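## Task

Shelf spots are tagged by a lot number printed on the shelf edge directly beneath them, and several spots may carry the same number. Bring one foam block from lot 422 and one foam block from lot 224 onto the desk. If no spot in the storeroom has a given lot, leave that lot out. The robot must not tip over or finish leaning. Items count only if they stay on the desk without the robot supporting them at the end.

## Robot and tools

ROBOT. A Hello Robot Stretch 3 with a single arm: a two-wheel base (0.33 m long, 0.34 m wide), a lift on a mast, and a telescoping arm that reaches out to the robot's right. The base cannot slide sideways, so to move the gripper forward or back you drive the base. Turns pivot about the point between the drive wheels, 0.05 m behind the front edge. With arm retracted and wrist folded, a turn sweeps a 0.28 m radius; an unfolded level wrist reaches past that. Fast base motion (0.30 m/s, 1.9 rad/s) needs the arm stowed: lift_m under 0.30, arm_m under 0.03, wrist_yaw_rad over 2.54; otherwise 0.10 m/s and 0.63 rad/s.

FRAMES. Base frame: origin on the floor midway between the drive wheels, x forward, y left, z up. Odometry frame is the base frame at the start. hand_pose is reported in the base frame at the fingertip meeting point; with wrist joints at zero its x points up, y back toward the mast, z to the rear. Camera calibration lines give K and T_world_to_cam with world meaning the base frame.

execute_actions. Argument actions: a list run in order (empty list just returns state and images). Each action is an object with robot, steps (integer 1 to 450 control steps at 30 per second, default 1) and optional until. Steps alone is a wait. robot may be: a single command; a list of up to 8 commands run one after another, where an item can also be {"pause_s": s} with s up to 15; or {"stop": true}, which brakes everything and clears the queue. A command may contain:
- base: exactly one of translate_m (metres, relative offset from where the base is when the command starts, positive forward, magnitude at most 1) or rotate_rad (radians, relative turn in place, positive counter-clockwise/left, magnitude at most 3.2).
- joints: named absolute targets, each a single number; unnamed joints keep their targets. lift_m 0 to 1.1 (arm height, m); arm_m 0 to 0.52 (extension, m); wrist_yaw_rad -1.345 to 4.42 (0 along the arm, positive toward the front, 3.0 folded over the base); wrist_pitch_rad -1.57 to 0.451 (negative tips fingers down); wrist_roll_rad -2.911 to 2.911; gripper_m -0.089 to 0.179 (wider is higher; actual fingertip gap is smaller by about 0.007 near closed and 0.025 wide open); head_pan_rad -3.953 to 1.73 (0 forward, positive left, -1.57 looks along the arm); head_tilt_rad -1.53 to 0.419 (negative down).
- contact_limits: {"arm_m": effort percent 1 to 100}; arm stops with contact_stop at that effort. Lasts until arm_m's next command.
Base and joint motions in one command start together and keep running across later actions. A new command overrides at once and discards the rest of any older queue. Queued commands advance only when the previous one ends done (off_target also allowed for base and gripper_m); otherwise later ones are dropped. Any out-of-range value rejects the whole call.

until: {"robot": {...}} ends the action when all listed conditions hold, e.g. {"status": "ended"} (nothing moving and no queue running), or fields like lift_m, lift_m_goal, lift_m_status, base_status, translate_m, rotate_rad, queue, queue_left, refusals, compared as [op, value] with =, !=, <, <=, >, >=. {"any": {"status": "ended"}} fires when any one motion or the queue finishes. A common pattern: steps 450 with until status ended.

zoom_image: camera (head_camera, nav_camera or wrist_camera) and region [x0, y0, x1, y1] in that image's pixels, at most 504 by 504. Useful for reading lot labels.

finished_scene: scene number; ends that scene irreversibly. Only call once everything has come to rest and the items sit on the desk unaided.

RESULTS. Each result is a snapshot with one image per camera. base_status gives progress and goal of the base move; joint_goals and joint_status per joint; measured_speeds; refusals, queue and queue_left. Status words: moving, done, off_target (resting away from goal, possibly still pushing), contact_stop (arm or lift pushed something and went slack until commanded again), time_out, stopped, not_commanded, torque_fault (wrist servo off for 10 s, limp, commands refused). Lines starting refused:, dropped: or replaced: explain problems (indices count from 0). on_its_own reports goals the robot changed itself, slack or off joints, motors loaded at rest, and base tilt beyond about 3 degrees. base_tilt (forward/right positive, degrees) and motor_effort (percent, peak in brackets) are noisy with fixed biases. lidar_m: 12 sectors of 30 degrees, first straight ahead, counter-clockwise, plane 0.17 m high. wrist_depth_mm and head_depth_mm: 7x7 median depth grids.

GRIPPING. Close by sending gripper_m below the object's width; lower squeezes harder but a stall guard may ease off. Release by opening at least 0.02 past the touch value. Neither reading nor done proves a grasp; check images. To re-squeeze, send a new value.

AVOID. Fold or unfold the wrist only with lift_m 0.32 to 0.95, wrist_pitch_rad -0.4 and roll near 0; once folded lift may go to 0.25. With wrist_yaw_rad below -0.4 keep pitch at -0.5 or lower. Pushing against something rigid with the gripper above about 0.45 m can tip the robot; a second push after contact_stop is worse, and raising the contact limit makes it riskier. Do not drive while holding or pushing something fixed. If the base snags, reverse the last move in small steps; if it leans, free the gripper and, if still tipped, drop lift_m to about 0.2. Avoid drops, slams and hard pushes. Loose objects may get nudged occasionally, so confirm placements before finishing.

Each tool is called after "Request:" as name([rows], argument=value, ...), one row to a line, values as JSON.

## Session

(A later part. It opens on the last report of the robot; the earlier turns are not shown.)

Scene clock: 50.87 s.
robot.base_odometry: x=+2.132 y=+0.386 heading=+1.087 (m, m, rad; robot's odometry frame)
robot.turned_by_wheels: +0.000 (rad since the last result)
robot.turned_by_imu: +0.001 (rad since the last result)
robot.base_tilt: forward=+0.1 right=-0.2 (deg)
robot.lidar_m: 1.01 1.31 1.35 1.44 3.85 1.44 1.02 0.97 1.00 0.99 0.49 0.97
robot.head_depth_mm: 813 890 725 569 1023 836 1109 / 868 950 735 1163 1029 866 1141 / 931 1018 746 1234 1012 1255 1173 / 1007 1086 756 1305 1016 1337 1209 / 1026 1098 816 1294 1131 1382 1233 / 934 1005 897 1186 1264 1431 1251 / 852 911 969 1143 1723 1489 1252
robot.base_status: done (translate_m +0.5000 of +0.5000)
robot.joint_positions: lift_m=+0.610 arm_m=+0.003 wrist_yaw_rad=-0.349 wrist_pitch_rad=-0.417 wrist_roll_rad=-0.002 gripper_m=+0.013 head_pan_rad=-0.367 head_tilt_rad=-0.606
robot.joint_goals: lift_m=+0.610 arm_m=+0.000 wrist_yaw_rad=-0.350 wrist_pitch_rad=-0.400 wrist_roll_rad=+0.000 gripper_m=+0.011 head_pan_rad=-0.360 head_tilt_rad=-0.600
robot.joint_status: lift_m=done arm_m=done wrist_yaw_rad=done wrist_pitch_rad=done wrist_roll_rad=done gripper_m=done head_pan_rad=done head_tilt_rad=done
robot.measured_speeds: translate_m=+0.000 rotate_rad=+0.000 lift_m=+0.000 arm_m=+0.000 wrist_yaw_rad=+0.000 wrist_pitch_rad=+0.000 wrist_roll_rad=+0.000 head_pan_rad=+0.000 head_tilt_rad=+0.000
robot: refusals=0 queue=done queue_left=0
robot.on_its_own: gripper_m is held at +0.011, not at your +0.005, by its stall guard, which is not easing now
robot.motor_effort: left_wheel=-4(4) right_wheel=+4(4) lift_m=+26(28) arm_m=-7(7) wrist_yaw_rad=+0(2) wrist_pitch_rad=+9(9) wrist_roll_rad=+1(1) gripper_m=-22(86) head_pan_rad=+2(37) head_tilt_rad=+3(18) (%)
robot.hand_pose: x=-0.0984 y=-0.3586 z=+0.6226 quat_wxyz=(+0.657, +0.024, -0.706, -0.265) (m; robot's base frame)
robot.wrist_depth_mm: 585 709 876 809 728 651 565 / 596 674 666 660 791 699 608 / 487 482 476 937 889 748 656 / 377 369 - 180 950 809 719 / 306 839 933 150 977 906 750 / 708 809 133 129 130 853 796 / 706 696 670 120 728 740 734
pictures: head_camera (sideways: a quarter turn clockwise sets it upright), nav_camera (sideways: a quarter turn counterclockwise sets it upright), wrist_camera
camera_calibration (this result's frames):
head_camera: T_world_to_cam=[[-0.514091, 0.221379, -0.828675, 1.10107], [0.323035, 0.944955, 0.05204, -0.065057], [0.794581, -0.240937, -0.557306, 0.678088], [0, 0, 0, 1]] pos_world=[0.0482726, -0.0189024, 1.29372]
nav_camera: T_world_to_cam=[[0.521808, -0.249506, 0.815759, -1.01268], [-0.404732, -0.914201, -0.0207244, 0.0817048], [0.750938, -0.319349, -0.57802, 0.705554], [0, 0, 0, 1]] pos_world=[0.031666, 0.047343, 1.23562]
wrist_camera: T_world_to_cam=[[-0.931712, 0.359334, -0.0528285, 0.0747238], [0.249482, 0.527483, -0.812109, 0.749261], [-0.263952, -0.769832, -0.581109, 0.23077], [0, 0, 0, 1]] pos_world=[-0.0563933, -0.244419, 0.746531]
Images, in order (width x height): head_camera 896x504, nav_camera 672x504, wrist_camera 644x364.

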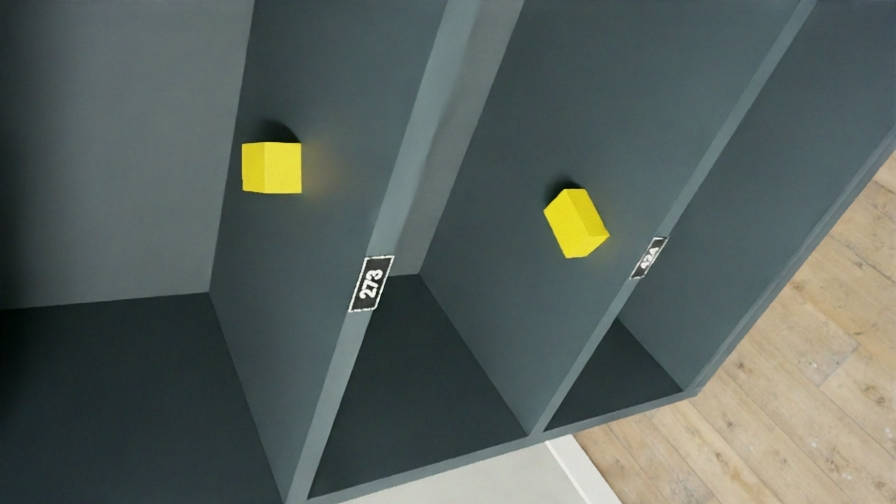

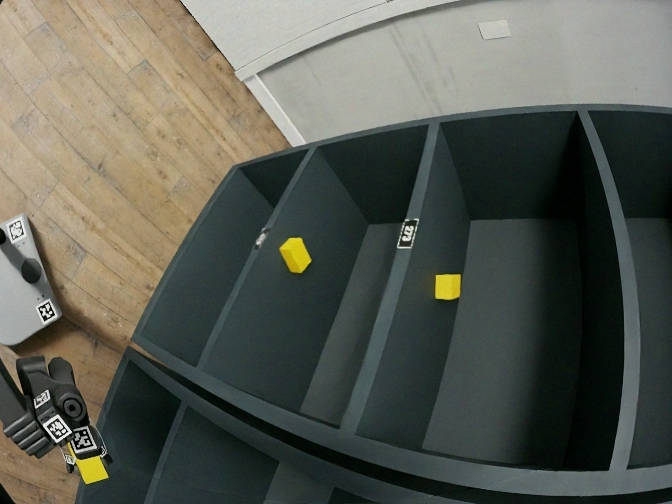

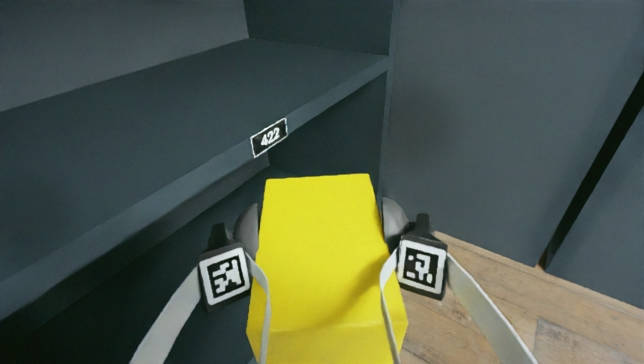

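Request:
execute_actions([
  {"robot": [{"base": {"rotate_rad": -1.49}, "joints": {"lift_m": 0.81, "wrist_yaw_rad": 0.0, "head_pan_rad": -1.57, "head_tilt_rad": -0.7}}, {"base": {"translate_m": -0.62}}, {"base": {"rotate_rad": -1.53}}], "steps": 450, "until": {"robot": {"status": "ended"}}},
])

Scene clock: 65.67 s.
robot.base_odometry: x=+1.561 y=+0.629 heading=-1.933 (m, m, rad; robot's odometry frame)
robot.turned_by_wheels: -3.020 (rad since the last result)
robot.turned_by_imu: -3.089 (rad since the last result)
robot.base_tilt: forward=+0.1 right=-0.2 (deg)
robot.lidar_m: 1.30 1.27 1.34 1.07 1.30 1.19 1.04 1.01 0.82 1.28 3.27 1.71
robot.head_depth_mm: 1323 1407 1148 876 1207 1350 - / 1522 1598 1165 881 1508 1322 - / 1800 1730 1176 893 758 - - / 2199 1756 1194 932 1602 1379 1184 / 2817 1794 1212 2000 1666 1387 1192 / 2861 1841 2548 2098 1677 1395 1195 / 2732 3026 2822 2116 1694 1410 1204
robot.base_status: done (rotate_rad -1.5298 of -1.5300)
robot.joint_positions: lift_m=+0.810 arm_m=+0.003 wrist_yaw_rad=-0.001 wrist_pitch_rad=-0.417 wrist_roll_rad=-0.002 gripper_m=+0.013 head_pan_rad=-1.563 head_tilt_rad=-0.691
robot.joint_goals: lift_m=+0.810 arm_m=+0.000 wrist_yaw_rad=+0.000 wrist_pitch_rad=-0.400 wrist_roll_rad=+0.000 gripper_m=+0.011 head_pan_rad=-1.570 head_tilt_rad=-0.700
robot.joint_status: lift_m=done arm_m=done wrist_yaw_rad=done wrist_pitch_rad=done wrist_roll_rad=done gripper_m=done head_pan_rad=done head_tilt_rad=done
robot.measured_speeds: translate_m=+0.000 rotate_rad=+0.000 lift_m=+0.000 arm_m=+0.000 wrist_yaw_rad=+0.000 wrist_pitch_rad=+0.000 wrist_roll_rad=+0.000 head_pan_rad=+0.000 head_tilt_rad=+0.000
robot: refusals=0 queue=done queue_left=0
robot.on_its_own: gripper_m is held at +0.011, not at your +0.005, by its stall guard, which is not easing now
robot.motor_effort: left_wheel=+4(10) right_wheel=-5(9) lift_m=+26(30) arm_m=-6(7) wrist_yaw_rad=+2(4) wrist_pitch_rad=+9(9) wrist_roll_rad=+1(1) gripper_m=-22(22) head_pan_rad=-4(37) head_tilt_rad=-4(16) (%)
robot.hand_pose: x=-0.0218 y=-0.3721 z=+0.8225 quat_wxyz=(+0.692, +0.146, -0.691, -0.147) (m; robot's base frame)
robot.wrist_depth_mm: - - - - - 841 692 / - - 706 667 664 640 663 / - - 563 483 473 888 760 / - - - 180 722 - 806 / - - - 150 - - 832 / - - 134 129 130 - 880 / 991 997 967 120 913 939 890
pictures: head_camera (sideways: a quarter turn clockwise sets it upright), nav_camera (sideways: a quarter turn counterclockwise sets it upright), wrist_camera
camera_calibration (this result's frames):
head_camera: T_world_to_cam=[[0.0173179, 0.627868, -0.778127, 1.03194], [0.997654, 0.0407046, 0.055048, -0.0730823], [0.0662362, -0.777254, -0.62569, 0.771494], [0, 0, 0, 1]] pos_world=[0.00393911, -0.0452986, 1.28972]
nav_camera: T_world_to_cam=[[-0.0406769, -0.644185, 0.763788, -0.941501], [-0.998914, 0.0436019, -0.0164247, 0.0797295], [-0.0227221, -0.763626, -0.645258, 0.797742], [0, 0, 0, 1]] pos_world=[0.059472, -0.000799658, 1.23517]
wrist_camera: T_world_to_cam=[[-0.998401, 0.0201067, -0.0528262, 0.0337751], [0.0546621, 0.581314, -0.811841, 0.915206], [0.0143852, -0.813431, -0.581484, 0.34686], [0, 0, 0, 1]] pos_world=[-0.0212957, -0.250555, 0.94648]
Images, in order (width x height): head_camera 896x504, nav_camera 672x504, wrist_camera 644x364.

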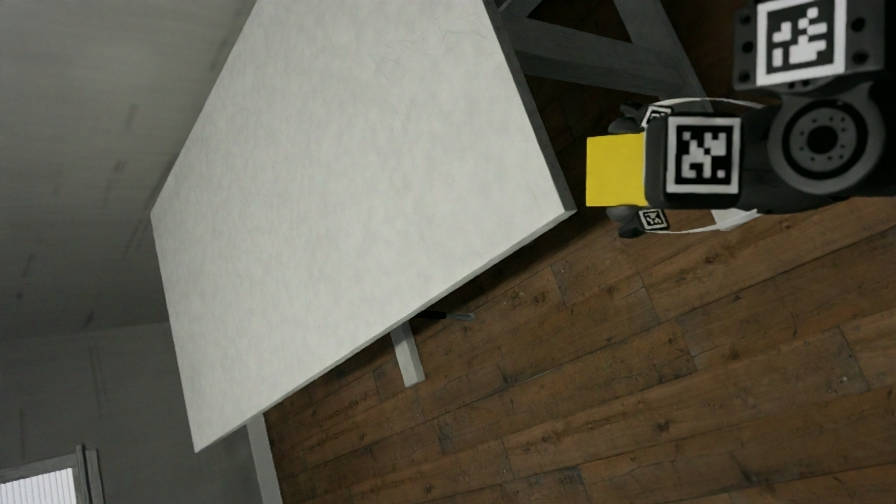

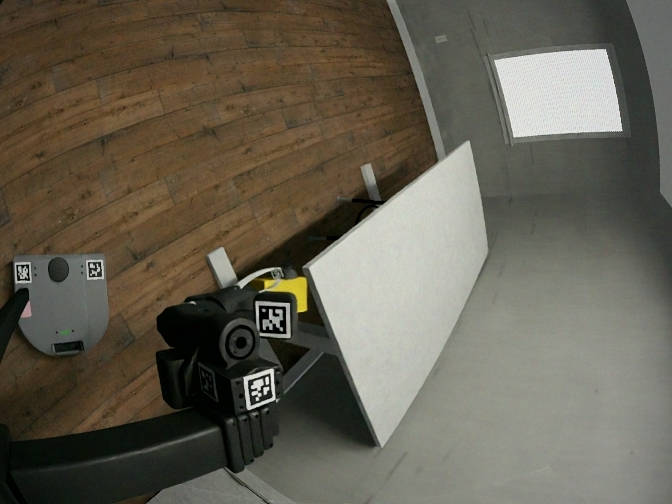

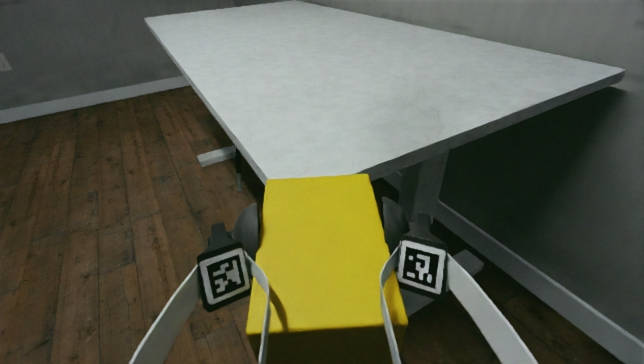

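Request:
execute_actions([
  {"robot": [{"joints": {"arm_m": 0.46, "lift_m": 0.785}}, {"joints": {"lift_m": 0.755}}], "steps": 300, "until": {"robot": {"status": "ended"}}},
])

Scene clock: 71.53 s.
robot.base_odometry: x=+1.561 y=+0.629 heading=-1.933 (m, m, rad; robot's odometry frame)
robot.turned_by_wheels: +0.000 (rad since the last result)
robot.turned_by_imu: +0.001 (rad since the last result)
robot.base_tilt: forward=+0.1 right=-0.2 (deg)
robot.lidar_m: 1.30 1.27 1.34 1.07 1.30 1.19 1.04 1.01 0.82 1.29 3.27 1.71
robot.head_depth_mm: 1319 1408 1144 905 - 1320 1153 / 1520 1588 1216 829 1534 1332 1166 / 1807 1721 1283 849 1505 1330 1179 / 2205 1762 1191 919 1605 1382 1177 / 2803 1788 1213 2004 1663 1387 1199 / 2855 1836 2581 2112 1680 1394 1196 / 2725 3002 2832 2122 1688 1410 1204
robot.base_status: done (rotate_rad -1.5298 of -1.5300)
robot.joint_positions: lift_m=+0.755 arm_m=+0.460 wrist_yaw_rad=-0.001 wrist_pitch_rad=-0.418 wrist_roll_rad=-0.002 gripper_m=+0.013 head_pan_rad=-1.563 head_tilt_rad=-0.691
robot.joint_goals: lift_m=+0.755 arm_m=+0.460 wrist_yaw_rad=+0.000 wrist_pitch_rad=-0.400 wrist_roll_rad=+0.000 gripper_m=+0.011 head_pan_rad=-1.570 head_tilt_rad=-0.700
robot.joint_status: lift_m=done arm_m=done wrist_yaw_rad=done wrist_pitch_rad=done wrist_roll_rad=done gripper_m=done head_pan_rad=done head_tilt_rad=done
robot.measured_speeds: translate_m=+0.000 rotate_rad=+0.000 lift_m=+0.000 arm_m=+0.000 wrist_yaw_rad=+0.000 wrist_pitch_rad=+0.000 wrist_roll_rad=+0.000 head_pan_rad=+0.000 head_tilt_rad=+0.000
robot: refusals=0 queue=done queue_left=0
robot.on_its_own: gripper_m is held at +0.011, not at your +0.005, by its stall guard, which is not easing now
robot.motor_effort: left_wheel=+4(4) right_wheel=-5(5) lift_m=+16(27) arm_m=+6(8) wrist_yaw_rad=+2(1) wrist_pitch_rad=+9(9) wrist_roll_rad=+1(1) gripper_m=-22(22) head_pan_rad=-4(4) head_tilt_rad=-4(5) (%)
robot.hand_pose: x=-0.0217 y=-0.8290 z=+0.7680 quat_wxyz=(+0.693, +0.147, -0.691, -0.147) (m; robot's base frame)
robot.wrist_depth_mm: - 942 886 855 776 648 544 / - 533 520 501 490 474 454 / - 376 371 359 350 342 336 / 328 293 285 180 276 270 265 / 249 237 230 150 220 222 220 / 207 200 134 129 130 189 186 / 176 172 166 120 161 165 162
pictures: head_camera (sideways: a quarter turn clockwise sets it upright), nav_camera (sideways: a quarter turn counterclockwise sets it upright), wrist_camera
camera_calibration (this result's frames):
head_camera: T_world_to_cam=[[0.0173401, 0.627889, -0.77811, 1.03191], [0.997655, 0.0406675, 0.0550489, -0.0730835], [0.0662084, -0.77724, -0.625711, 0.771521], [0, 0, 0, 1]] pos_world=[0.00393749, -0.0452982, 1.28972]
nav_camera: T_world_to_cam=[[-0.0406997, -0.644203, 0.763771, -0.941478], [-0.998912, 0.043638, -0.0164234, 0.0797277], [-0.0227494, -0.763608, -0.645279, 0.797769], [0, 0, 0, 1]] pos_world=[0.0594719, -0.000799783, 1.23517]
wrist_camera: T_world_to_cam=[[-0.998413, 0.0195585, -0.0528193, 0.0397542], [0.0543318, 0.581651, -0.811622, 1.1367], [0.0148483, -0.813204, -0.58179, -0.0559565], [0, 0, 0, 1]] pos_world=[-0.0212371, -0.707445, 0.892118]
Images, in order (width x height): head_camera 896x504, nav_camera 672x504, wrist_camera 644x364.

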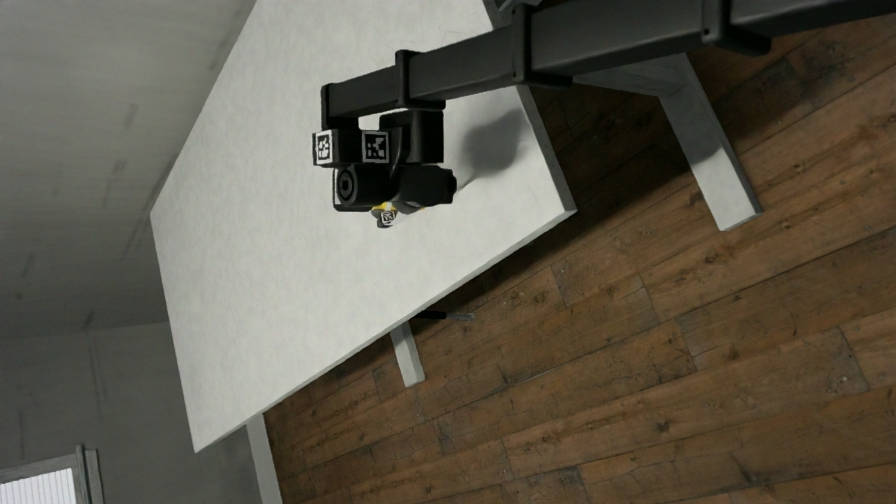

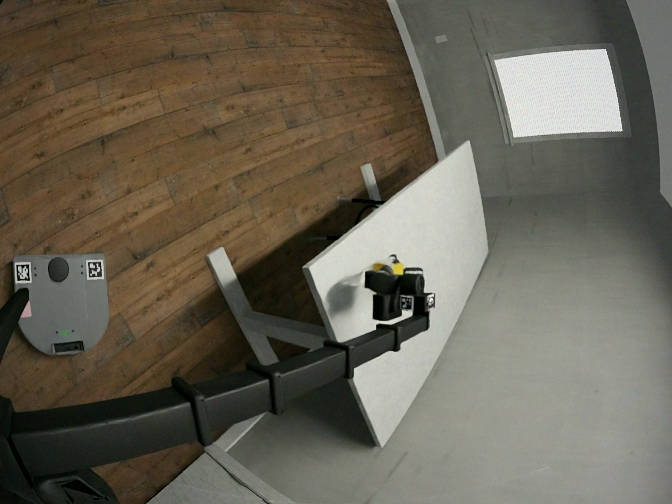

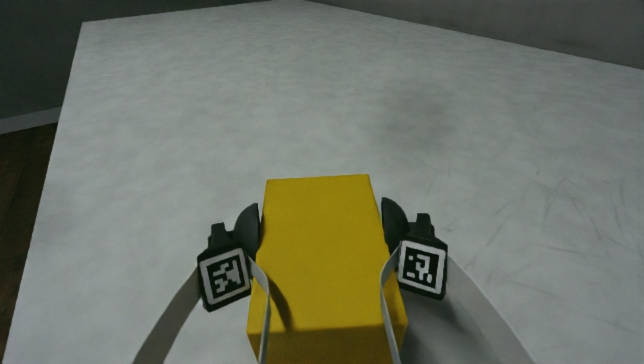

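Request:
execute_actions([
  {"robot": [{"joints": {"lift_m": 0.746}}, {"joints": {"gripper_m": 0.13}}, {"joints": {"lift_m": 0.82}}, {"joints": {"arm_m": 0.0, "gripper_m": 0.04}}], "steps": 400, "until": {"robot": {"status": "ended"}}},
])

Scene clock: 80.00 s.
robot.base_odometry: x=+1.561 y=+0.629 heading=-1.933 (m, m, rad; robot's odometry frame)
robot.turned_by_wheels: +0.000 (rad since the last result)
robot.turned_by_imu: +0.001 (rad since the last result)
robot.base_tilt: forward=+0.1 right=-0.2 (deg)
robot.lidar_m: 1.30 1.27 1.34 1.07 1.30 1.19 1.04 1.00 0.82 1.29 3.27 1.71
robot.head_depth_mm: 1324 1406 1145 877 1203 1376 - / 1529 1593 1165 884 1535 1347 - / 1801 1722 1176 890 1504 - - / 2193 1764 1190 931 1608 1381 1183 / 2786 1792 1218 1994 1667 1390 1193 / 2821 1849 2544 2084 1677 1395 1195 / 2715 3016 2833 2106 1695 1402 1202
robot.base_status: done (rotate_rad -1.5298 of -1.5300)
robot.joint_positions: lift_m=+0.820 arm_m=+0.003 wrist_yaw_rad=-0.001 wrist_pitch_rad=-0.417 wrist_roll_rad=-0.002 gripper_m=+0.040 head_pan_rad=-1.563 head_tilt_rad=-0.691
robot.joint_goals: lift_m=+0.820 arm_m=+0.000 wrist_yaw_rad=+0.000 wrist_pitch_rad=-0.400 wrist_roll_rad=+0.000 gripper_m=+0.040 head_pan_rad=-1.570 head_tilt_rad=-0.700
robot.joint_status: lift_m=done arm_m=done wrist_yaw_rad=done wrist_pitch_rad=done wrist_roll_rad=done gripper_m=done head_pan_rad=done head_tilt_rad=done
robot.measured_speeds: translate_m=+0.000 rotate_rad=+0.000 lift_m=+0.000 arm_m=+0.000 wrist_yaw_rad=+0.000 wrist_pitch_rad=+0.000 wrist_roll_rad=+0.000 head_pan_rad=+0.000 head_tilt_rad=+0.000
robot: refusals=0 queue=done queue_left=0
robot.motor_effort: left_wheel=+4(4) right_wheel=-5(4) lift_m=+26(29) arm_m=-7(7) wrist_yaw_rad=+1(1) wrist_pitch_rad=+9(9) wrist_roll_rad=+1(1) gripper_m=+0(93) head_pan_rad=-4(4) head_tilt_rad=-4(4) (%)
robot.hand_pose: x=-0.0217 y=-0.3722 z=+0.8325 quat_wxyz=(+0.693, +0.146, -0.691, -0.147) (m; robot's base frame)
robot.wrist_depth_mm: - - - - - 865 690 / - - 743 699 694 673 670 / - - 589 506 492 553 768 / - - - 410 711 - 788 / - - - - - - 832 / - - - - - - 881 / - - 961 944 975 956 890
pictures: head_camera (sideways: a quarter turn clockwise sets it upright), nav_camera (sideways: a quarter turn counterclockwise sets it upright), wrist_camera
camera_calibration (this result's frames):
head_camera: T_world_to_cam=[[0.0173407, 0.627893, -0.778107, 1.03191], [0.997655, 0.0406662, 0.0550491, -0.0730837], [0.0662075, -0.777237, -0.625715, 0.771526], [0, 0, 0, 1]] pos_world=[0.00393744, -0.0452981, 1.28972]
nav_camera: T_world_to_cam=[[-0.0407003, -0.644207, 0.763767, -0.941474], [-0.998912, 0.0436391, -0.0164231, 0.0797274], [-0.0227502, -0.763605, -0.645283, 0.797774], [0, 0, 0, 1]] pos_world=[0.0594719, -0.000799486, 1.23517]
wrist_camera: T_world_to_cam=[[-0.998414, 0.0194628, -0.0528315, 0.0342139], [0.0542959, 0.581113, -0.81201, 0.923462], [0.0148971, -0.81359, -0.581247, 0.352438], [0, 0, 0, 1]] pos_world=[-0.0212309, -0.250561, 0.956522]
Images, in order (width x height): head_camera 896x504, nav_camera 672x504, wrist_camera 644x364.

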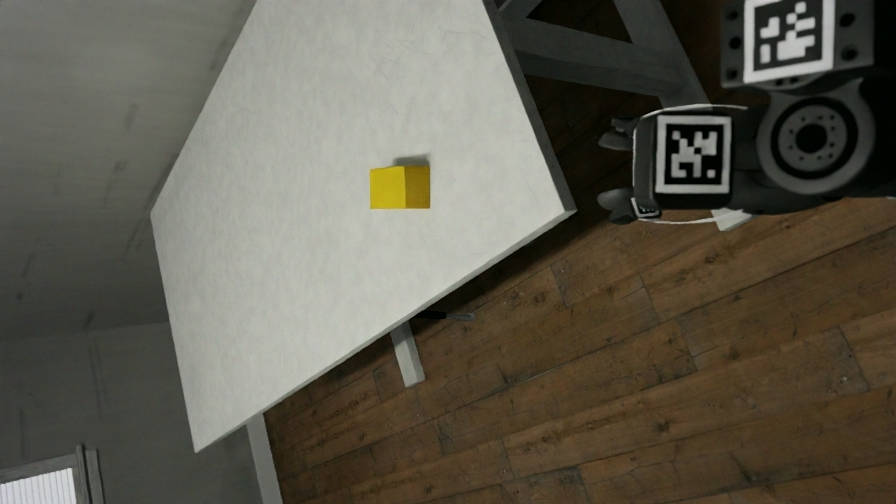

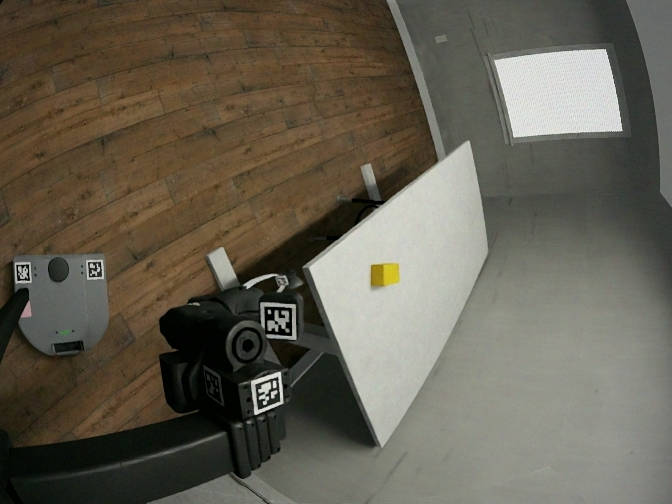

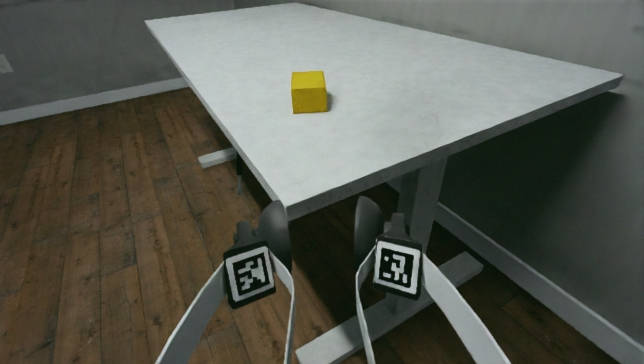

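Request:
execute_actions([
  {"robot": {"base": {"rotate_rad": -0.698}, "joints": {"lift_m": 0.33, "wrist_yaw_rad": 2.9, "head_pan_rad": 0.3, "head_tilt_rad": -0.3}}, "steps": 300, "until": {"robot": {"wrist_yaw_rad": [">", 2.85]}}},
  {"robot": {"joints": {"lift_m": 0.28}}, "steps": 300, "until": {"robot": {"lift_m": ["<", 0.295], "base_status": ["!=", "moving"]}}},
  {"robot": [{"base": {"translate_m": 1.0}}, {"base": {"translate_m": 1.0}}], "steps": 450, "until": {"robot": {"status": "ended"}}},
])

Scene clock: 97.17 s.
robot.base_odometry: x=-0.183 y=-0.349 heading=-2.631 (m, m, rad; robot's odometry frame)
robot.turned_by_wheels: -0.698 (rad since the last result)
robot.turned_by_imu: -0.712 (rad since the last result)
robot.base_tilt: forward=+0.2 right=-0.2 (deg)
robot.lidar_m: 1.43 0.52 0.48 0.49 0.61 1.30 2.93 1.43 1.36 1.84 1.52 1.42
robot.head_depth_mm: 1290 1352 1417 1493 1578 1680 1496 / 1391 1468 1548 1630 1744 1801 1495 / 1514 1593 1685 1801 1921 1928 1506 / 1649 1750 1859 2011 2153 1959 1520 / 1807 1939 2073 2212 2337 1744 711 / 491 510 529 552 576 602 629 / 450 467 485 501 521 542 566
robot.base_status: done (translate_m +1.0000 of +1.0000)
robot.joint_positions: lift_m=+0.280 arm_m=+0.003 wrist_yaw_rad=+2.899 wrist_pitch_rad=-0.417 wrist_roll_rad=-0.002 gripper_m=+0.040 head_pan_rad=+0.293 head_tilt_rad=-0.309
robot.joint_goals: lift_m=+0.280 arm_m=+0.000 wrist_yaw_rad=+2.900 wrist_pitch_rad=-0.400 wrist_roll_rad=+0.000 gripper_m=+0.040 head_pan_rad=+0.300 head_tilt_rad=-0.300
robot.joint_status: lift_m=done arm_m=done wrist_yaw_rad=done wrist_pitch_rad=done wrist_roll_rad=done gripper_m=done head_pan_rad=done head_tilt_rad=done
robot.measured_speeds: translate_m=+0.000 rotate_rad=+0.000 lift_m=+0.000 arm_m=+0.000 wrist_yaw_rad=+0.000 wrist_pitch_rad=+0.000 wrist_roll_rad=+0.000 head_pan_rad=+0.000 head_tilt_rad=+0.000
robot: refusals=0 queue=done queue_left=0
robot.motor_effort: left_wheel=+4(13) right_wheel=-5(9) lift_m=+15(22) arm_m=-6(7) wrist_yaw_rad=+2(3) wrist_pitch_rad=+8(8) wrist_roll_rad=+1(1) gripper_m=+0(0) head_pan_rad=+3(37) head_tilt_rad=+5(32) (%)
robot.hand_pose: x=+0.0327 y=+0.0704 z=+0.2933 quat_wxyz=(+0.229, +0.704, +0.062, +0.670) (m; robot's base frame)
robot.wrist_depth_mm: - 505 493 479 464 457 449 / - 549 543 530 513 500 512 / - 611 601 580 568 553 800 / 710 - 655 649 634 607 658 / 601 - 609 571 580 556 550 / 509 490 - 488 465 470 471 / 448 - - 415 417 410 403
pictures: head_camera (sideways: a quarter turn clockwise sets it upright), nav_camera (sideways: a quarter turn counterclockwise sets it upright), wrist_camera
camera_calibration (this result's frames):
head_camera: T_world_to_cam=[[-0.285886, -0.0631573, -0.95618, 1.26603], [-0.337359, 0.940578, 0.0387396, -0.0437306], [0.896916, 0.333651, -0.290205, 0.329893], [0, 0, 0, 1]] pos_world=[0.0513012, 0.0110218, 1.30798]
nav_camera: T_world_to_cam=[[0.312127, 0.0465472, 0.948899, -1.18508], [0.248851, -0.967931, -0.0343753, 0.0955005], [0.91687, 0.246864, -0.313701, 0.3606], [0, 0, 0, 1]] pos_world=[0.0155059, 0.0585807, 1.24092]
wrist_camera: T_world_to_cam=[[0.964629, -0.258216, -0.0530553, 0.00679789], [-0.192078, -0.550642, -0.812342, 0.3133], [0.180545, 0.793799, -0.580763, 0.279591], [0, 0, 0, 1]] pos_world=[0.00314172, -0.0476674, 0.417244]
Images, in order (width x height): head_camera 896x504, nav_camera 672x504, wrist_camera 644x364.

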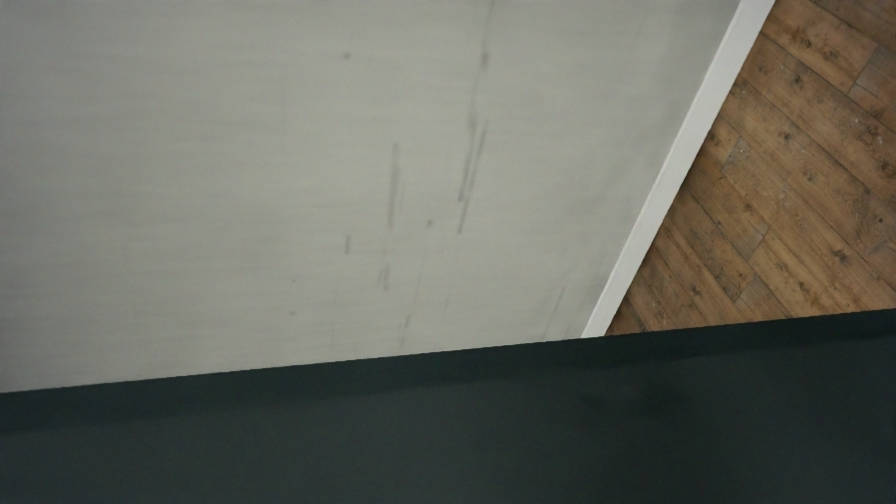

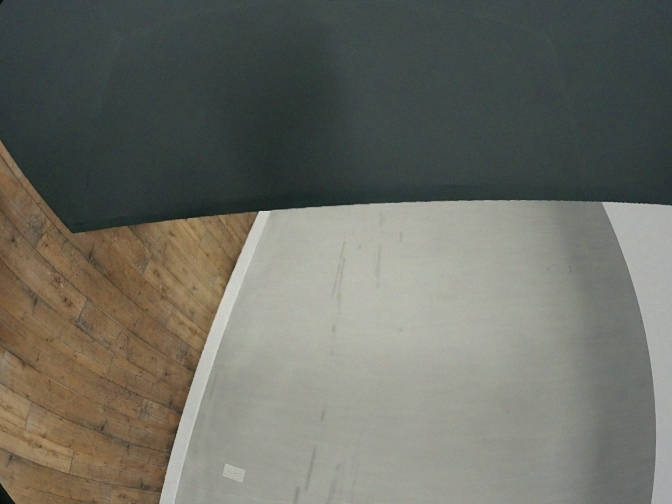

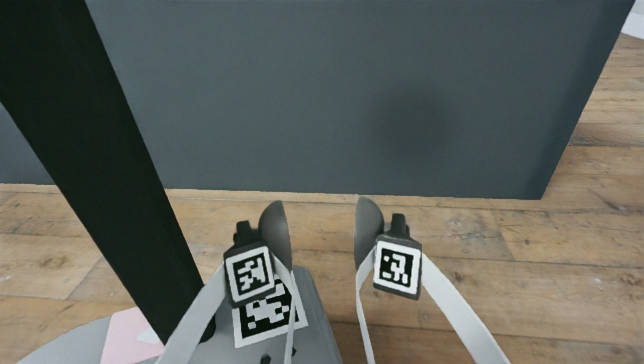

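Request:
execute_actions([
  {"robot": [{"base": {"translate_m": 0.95}, "joints": {"head_pan_rad": 0.9, "head_tilt_rad": -0.2}}, {"base": {"rotate_rad": 1.14}}, {"base": {"translate_m": 0.7}}], "steps": 450, "until": {"robot": {"status": "ended"}}},
])

Scene clock: 108.63 s.
robot.base_odometry: x=-0.956 y=-1.512 heading=-1.491 (m, m, rad; robot's odometry frame)
robot.turned_by_wheels: +1.140 (rad since the last result)
robot.turned_by_imu: +1.167 (rad since the last result)
robot.base_tilt: forward=+0.1 right=-0.2 (deg)
robot.lidar_m: 0.88 0.90 1.22 1.40 0.53 0.71 2.21 0.75 0.54 0.52 0.53 0.72
robot.head_depth_mm: 896 927 958 994 1028 1070 1110 / 994 1025 1067 1109 1156 1208 1261 / 1106 1157 1204 1254 1317 1389 1465 / 1254 1320 1383 1449 1536 1623 1606 / 1451 1534 1623 1736 1843 1963 1683 / 1719 1833 1954 2117 2280 2198 1684 / 2112 2288 2485 2729 2934 2293 1711
robot.base_status: done (translate_m +0.7000 of +0.7000)
robot.joint_positions: lift_m=+0.280 arm_m=+0.003 wrist_yaw_rad=+2.899 wrist_pitch_rad=-0.417 wrist_roll_rad=-0.002 gripper_m=+0.040 head_pan_rad=+0.893 head_tilt_rad=-0.210
robot.joint_goals: lift_m=+0.280 arm_m=+0.000 wrist_yaw_rad=+2.900 wrist_pitch_rad=-0.400 wrist_roll_rad=+0.000 gripper_m=+0.040 head_pan_rad=+0.900 head_tilt_rad=-0.200
robot.joint_status: lift_m=done arm_m=done wrist_yaw_rad=done wrist_pitch_rad=done wrist_roll_rad=done gripper_m=done head_pan_rad=done head_tilt_rad=done
robot.measured_speeds: translate_m=+0.000 rotate_rad=+0.000 lift_m=+0.000 arm_m=+0.000 wrist_yaw_rad=+0.000 wrist_pitch_rad=+0.000 wrist_roll_rad=+0.000 head_pan_rad=+0.000 head_tilt_rad=+0.000
robot: refusals=0 queue=done queue_left=0
robot.motor_effort: left_wheel=-4(13) right_wheel=+4(13) lift_m=+16(16) arm_m=-6(6) wrist_yaw_rad=+1(1) wrist_pitch_rad=+8(8) wrist_roll_rad=+1(1) gripper_m=+0(0) head_pan_rad=+3(36) head_tilt_rad=+6(16) (%)
robot.hand_pose: x=+0.0327 y=+0.0704 z=+0.2933 quat_wxyz=(+0.229, +0.704, +0.062, +0.670) (m; robot's base frame)
robot.wrist_depth_mm: - - - - - 997 749 / - - - - - - 770 / - 816 940 920 916 864 769 / 528 - 709 705 679 675 663 / 567 - 605 577 584 554 550 / 499 483 - 487 466 476 466 / 450 - - 417 413 407 405
pictures: head_camera (sideways: a quarter turn clockwise sets it upright), nav_camera (sideways: a quarter turn counterclockwise sets it upright), wrist_camera
camera_calibration (this result's frames):
head_camera: T_world_to_cam=[[-0.140373, -0.139143, -0.980273, 1.29663], [-0.811839, 0.582918, 0.0335122, -0.0340354], [0.566756, 0.800528, -0.194788, 0.207715], [0, 0, 0, 1]] pos_world=[0.0366568, 0.0339755, 1.31265]
nav_camera: T_world_to_cam=[[0.171796, 0.140736, 0.975028, -1.21836], [0.754258, -0.655461, -0.0382874, 0.0975153], [0.633705, 0.742, -0.218757, 0.238756], [0, 0, 0, 1]] pos_world=[-0.0155425, 0.0582286, 1.2439]
wrist_camera: T_world_to_cam=[[0.964637, -0.258188, -0.0530554, 0.00679951], [-0.192062, -0.550648, -0.812342, 0.313293], [0.180522, 0.793805, -0.580763, 0.279599], [0, 0, 0, 1]] pos_world=[0.00313879, -0.0476771, 0.417243]
Images, in order (width x height): head_camera 896x504, nav_camera 672x504, wrist_camera 644x364.

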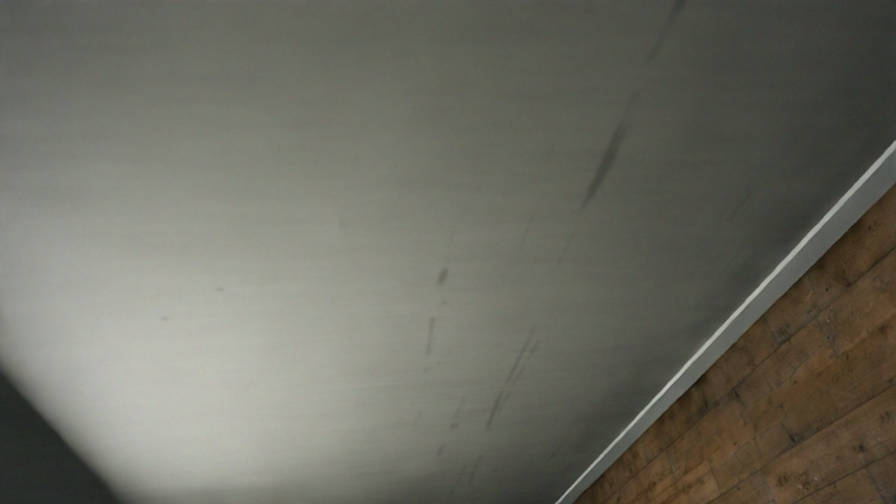

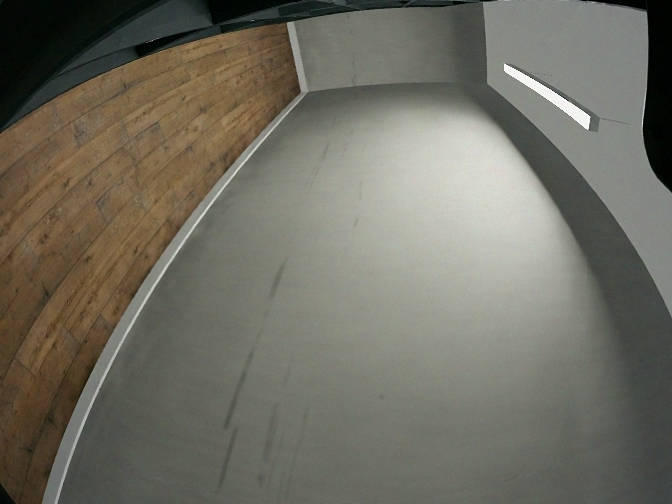

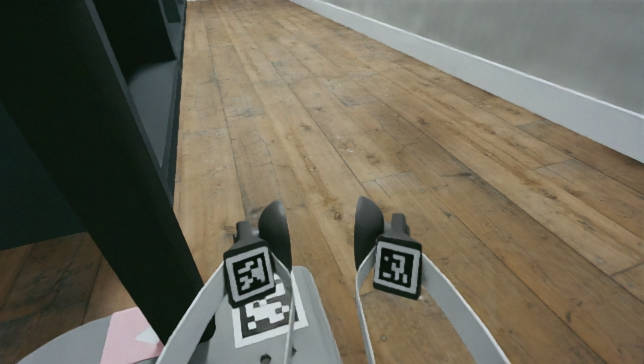

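Request:
execute_actions([
  {"robot": [{"base": {"translate_m": 0.46}, "joints": {"head_pan_rad": -2.5, "head_tilt_rad": -0.3}}, {"base": {"rotate_rad": -1.515}}], "steps": 450, "until": {"robot": {"status": "ended"}}},
])

Scene clock: 114.47 s.
robot.base_odometry: x=-0.919 y=-1.970 heading=-3.006 (m, m, rad; robot's odometry frame)
robot.turned_by_wheels: -1.515 (rad since the last result)
robot.turned_by_imu: -1.547 (rad since the last result)
robot.base_tilt: forward=+0.2 right=-0.2 (deg)
robot.lidar_m: 0.50 0.53 0.42 0.41 0.43 0.60 1.79 1.47 0.80 1.81 0.70 0.52
robot.head_depth_mm: 1280 1344 1429 1521 1625 1718 1504 / 1367 1413 1524 1550 1594 1735 1474 / 1485 1526 1638 1323 1606 1312 1433 / 1393 1219 1526 1105 1586 1165 1350 / 1253 738 770 811 862 931 1011 / 696 748 807 879 965 1065 1195 / 779 846 923 1015 1127 1795 1505
robot.base_status: done (rotate_rad -1.5149 of -1.5150)
robot.joint_positions: lift_m=+0.280 arm_m=+0.003 wrist_yaw_rad=+2.899 wrist_pitch_rad=-0.417 wrist_roll_rad=-0.002 gripper_m=+0.040 head_pan_rad=-2.493 head_tilt_rad=-0.297
robot.joint_goals: lift_m=+0.280 arm_m=+0.000 wrist_yaw_rad=+2.900 wrist_pitch_rad=-0.400 wrist_roll_rad=+0.000 gripper_m=+0.040 head_pan_rad=-2.500 head_tilt_rad=-0.300
robot.joint_status: lift_m=done arm_m=done wrist_yaw_rad=done wrist_pitch_rad=done wrist_roll_rad=done gripper_m=done head_pan_rad=done head_tilt_rad=done
robot.measured_speeds: translate_m=+0.000 rotate_rad=+0.000 lift_m=+0.000 arm_m=+0.000 wrist_yaw_rad=+0.000 wrist_pitch_rad=+0.000 wrist_roll_rad=+0.000 head_pan_rad=+0.000 head_tilt_rad=+0.000
robot: refusals=0 queue=done queue_left=0
robot.motor_effort: left_wheel=+3(14) right_wheel=-4(11) lift_m=+16(16) arm_m=-7(7) wrist_yaw_rad=+2(2) wrist_pitch_rad=+8(8) wrist_roll_rad=+1(1) gripper_m=+0(1) head_pan_rad=-4(37) head_tilt_rad=-1(13) (%)
robot.hand_pose: x=+0.0327 y=+0.0703 z=+0.2933 quat_wxyz=(+0.229, +0.704, +0.062, +0.670) (m; robot's base frame)
robot.wrist_depth_mm: - 375 398 433 463 506 443 / - 408 434 470 517 554 455 / - 452 474 521 570 607 474 / 442 - 529 578 628 625 481 / 488 - 554 581 575 558 488 / 503 485 - 483 465 477 462 / 445 - - 417 416 412 406
pictures: head_camera (sideways: a quarter turn clockwise sets it upright), nav_camera (sideways: a quarter turn counterclockwise sets it upright), wrist_camera
camera_calibration (this result's frames):
head_camera: T_world_to_cam=[[0.237161, 0.151858, -0.959528, 1.26721], [0.643708, -0.76432, 0.0381384, -0.048933], [-0.727595, -0.626701, -0.279019, 0.325244], [0, 0, 0, 1]] pos_world=[-0.0323892, -0.0260056, 1.30854]
nav_camera: T_world_to_cam=[[-0.267607, -0.145458, 0.952485, -1.18623], [-0.570197, 0.820768, -0.0348574, 0.101125], [-0.776699, -0.552433, -0.302583, 0.356462], [0, 0, 0, 1]] pos_world=[0.0170829, -0.0586252, 1.24125]
wrist_camera: T_world_to_cam=[[0.964639, -0.258178, -0.0530552, 0.00679885], [-0.192056, -0.55065, -0.812342, 0.313288], [0.180514, 0.793807, -0.580763, 0.279605], [0, 0, 0, 1]] pos_world=[0.00313773, -0.0476852, 0.417242]
Images, in order (width x height): head_camera 896x504, nav_camera 672x504, wrist_camera 644x364.

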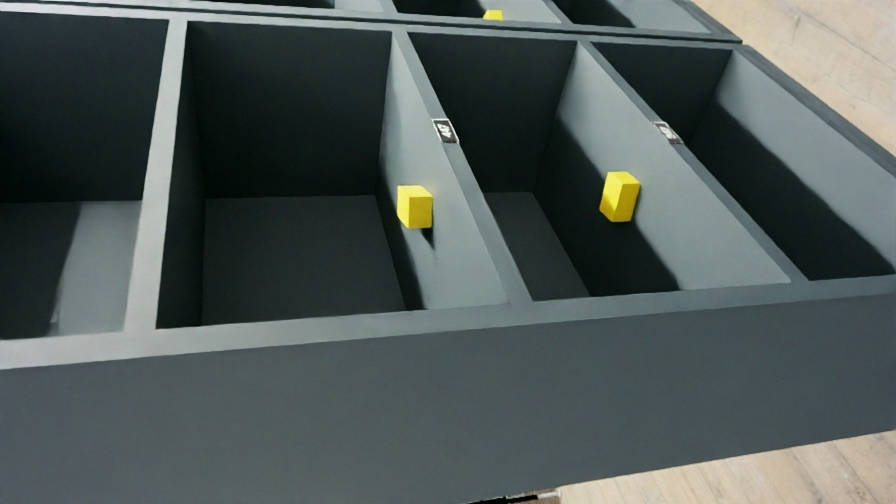

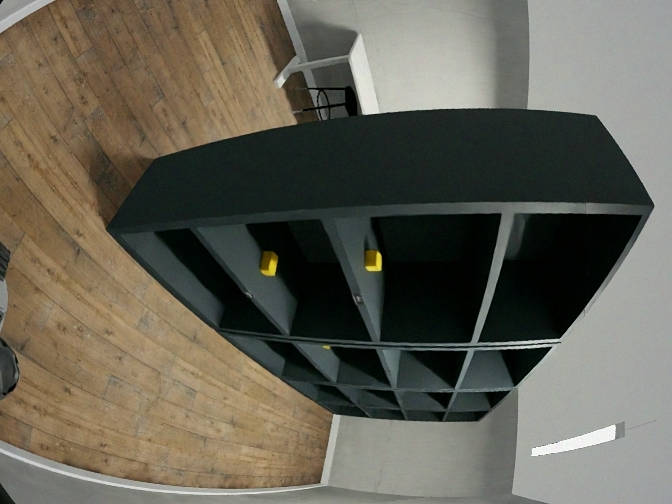

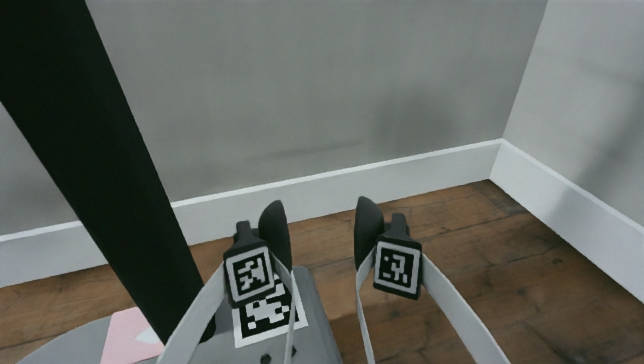

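Request:
zoom_image(camera="head_camera", region=[410, 100, 490, 160])

Request:
zoom_image(camera="head_camera", region=[630, 100, 710, 160])

Region (410, 100, 490, 160) of head_camera's 896x504 image, scaled by 6.300, with more detail than that image has; it fills the top 378 rows of this view, and the rest is white.

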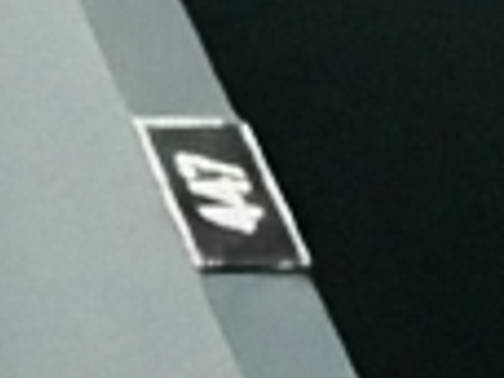

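Region (630, 100, 710, 160) of head_camera's 896x504 image, scaled by 6.300, with more detail than that image has; it fills the top 378 rows of this view, and the rest is white.

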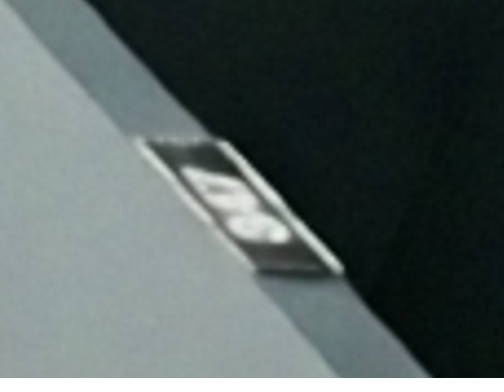

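Request:
execute_actions([
  {"robot": [{"base": {"translate_m": -1.0}, "joints": {"head_pan_rad": -2.4, "head_tilt_rad": -0.4}}], "steps": 450, "until": {"robot": {"status": "ended"}}},
])

Scene clock: 120.00 s.
robot.base_odometry: x=+0.072 y=-1.835 heading=-3.006 (m, m, rad; robot's odometry frame)
robot.turned_by_wheels: +0.000 (rad since the last result)
robot.turned_by_imu: +0.001 (rad since the last result)
robot.base_tilt: forward=+0.1 right=-0.2 (deg)
robot.lidar_m: 1.51 0.60 0.45 0.44 0.45 0.64 1.89 1.44 0.70 1.04 0.73 1.57
robot.head_depth_mm: 1201 1327 1359 1508 1542 1639 1377 / 1295 1443 1474 1638 1350 1621 1370 / 1010 1432 1457 1607 1335 1493 1313 / 945 1288 1347 947 1306 994 1056 / 616 650 687 732 799 886 946 / 575 623 693 743 880 981 863 / 607 724 821 855 1020 1051 842
robot.base_status: done (translate_m -1.0000 of -1.0000)
robot.joint_positions: lift_m=+0.280 arm_m=+0.003 wrist_yaw_rad=+2.899 wrist_pitch_rad=-0.417 wrist_roll_rad=-0.002 gripper_m=+0.040 head_pan_rad=-2.407 head_tilt_rad=-0.395
robot.joint_goals: lift_m=+0.280 arm_m=+0.000 wrist_yaw_rad=+2.900 wrist_pitch_rad=-0.400 wrist_roll_rad=+0.000 gripper_m=+0.040 head_pan_rad=-2.400 head_tilt_rad=-0.400
robot.joint_status: lift_m=done arm_m=done wrist_yaw_rad=done wrist_pitch_rad=done wrist_roll_rad=done gripper_m=done head_pan_rad=done head_tilt_rad=done
robot.measured_speeds: translate_m=+0.000 rotate_rad=+0.000 lift_m=+0.000 arm_m=+0.000 wrist_yaw_rad=+0.000 wrist_pitch_rad=+0.000 wrist_roll_rad=+0.000 head_pan_rad=+0.000 head_tilt_rad=+0.000
robot: refusals=0 queue=done queue_left=0
robot.motor_effort: left_wheel=+4(10) right_wheel=-4(13) lift_m=+16(16) arm_m=-7(7) wrist_yaw_rad=+2(2) wrist_pitch_rad=+8(8) wrist_roll_rad=+1(1) gripper_m=+0(0) head_pan_rad=+2(13) head_tilt_rad=-3(13) (%)
robot.hand_pose: x=+0.0327 y=+0.0703 z=+0.2933 quat_wxyz=(+0.229, +0.704, +0.062, +0.670) (m; robot's base frame)
robot.wrist_depth_mm: - 392 420 451 490 543 586 / - 432 455 495 545 596 666 / - 474 512 547 602 677 734 / 471 - 551 599 660 679 666 / 505 - 586 576 575 558 549 / 507 481 - 491 471 473 464 / 448 - - 414 416 408 407
pictures: head_camera (sideways: a quarter turn clockwise sets it upright), nav_camera (sideways: a quarter turn counterclockwise sets it upright), wrist_camera
camera_calibration (this result's frames):
head_camera: T_world_to_cam=[[0.292125, 0.234028, -0.927305, 1.2248], [0.704277, -0.708621, 0.0430278, -0.0556627], [-0.647037, -0.665649, -0.371826, 0.445535], [0, 0, 0, 1]] pos_world=[-0.030316, -0.0295123, 1.30382]
nav_camera: T_world_to_cam=[[-0.322422, -0.229749, 0.918292, -1.14125], [-0.636481, 0.770683, -0.0306573, 0.096057], [-0.700668, -0.59436, -0.394716, 0.4759], [0, 0, 0, 1]] pos_world=[0.0266208, -0.0533751, 1.23879]
wrist_camera: T_world_to_cam=[[0.96464, -0.258178, -0.0530551, 0.0067988], [-0.192056, -0.55065, -0.812342, 0.313288], [0.180514, 0.793807, -0.580763, 0.279605], [0, 0, 0, 1]] pos_world=[0.00313772, -0.0476852, 0.417242]
Images, in order (width x height): head_camera 896x504, nav_camera 672x504, wrist_camera 644x364.

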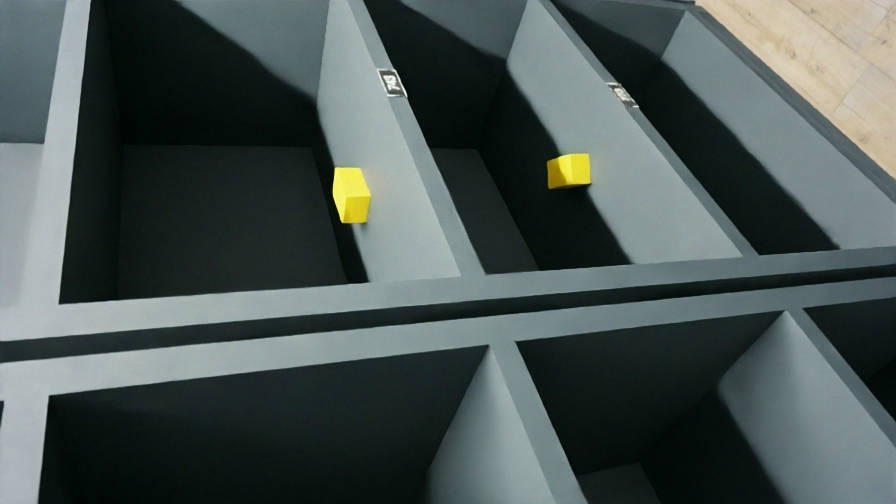

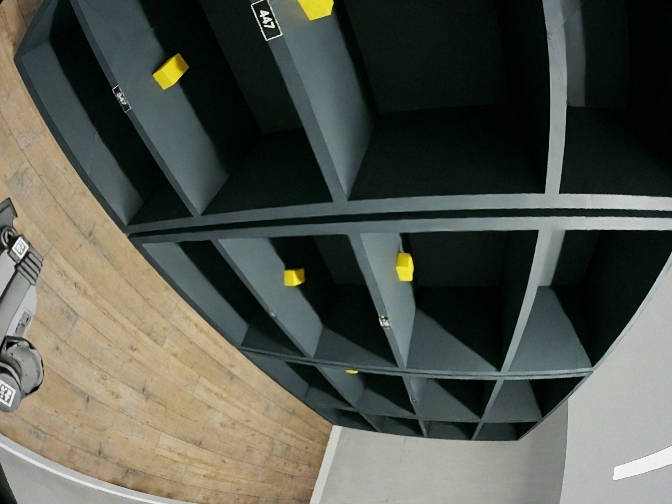

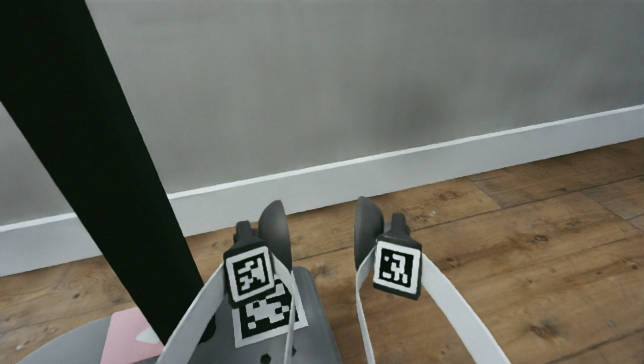

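Request:
zoom_image(camera="head_camera", region=[355, 50, 435, 110])

Request:
zoom_image(camera="head_camera", region=[585, 65, 665, 125])

Request:
zoom_image(camera="nav_camera", region=[90, 70, 160, 125])

Region (355, 50, 435, 110) of head_camera's 896x504 image, scaled by 6.300, with more detail than that image has; it fills the top 378 rows of this view, and the rest is white.

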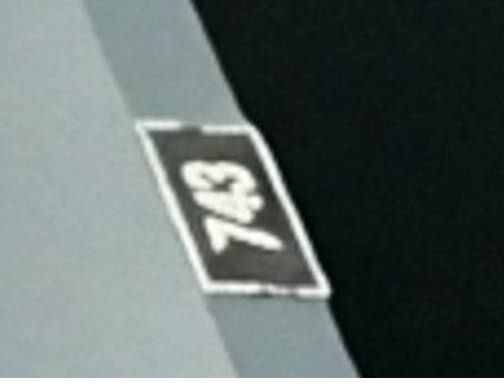

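Region (585, 65, 665, 125) of head_camera's 896x504 image, scaled by 6.300, with more detail than that image has; it fills the top 378 rows of this view, and the rest is white.

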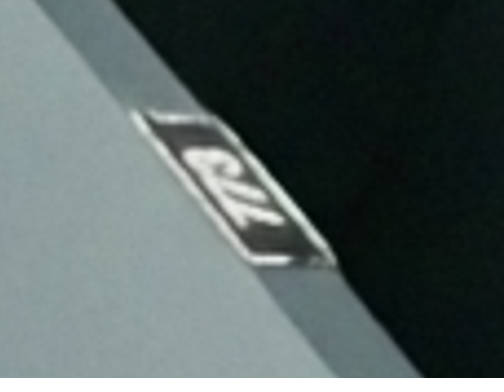

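Region (90, 70, 160, 125) of nav_camera's 672x504 image, scaled by 7.200, with more detail than that image has; it fills the top 396 rows of this view, and the rest is white.

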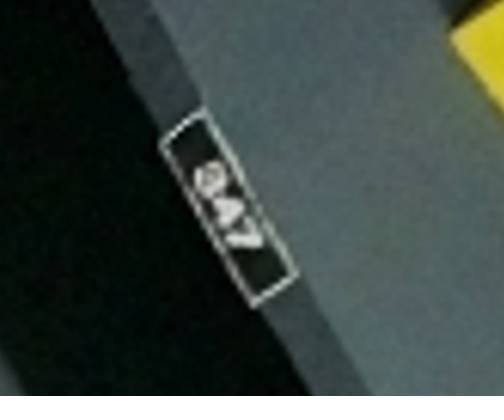

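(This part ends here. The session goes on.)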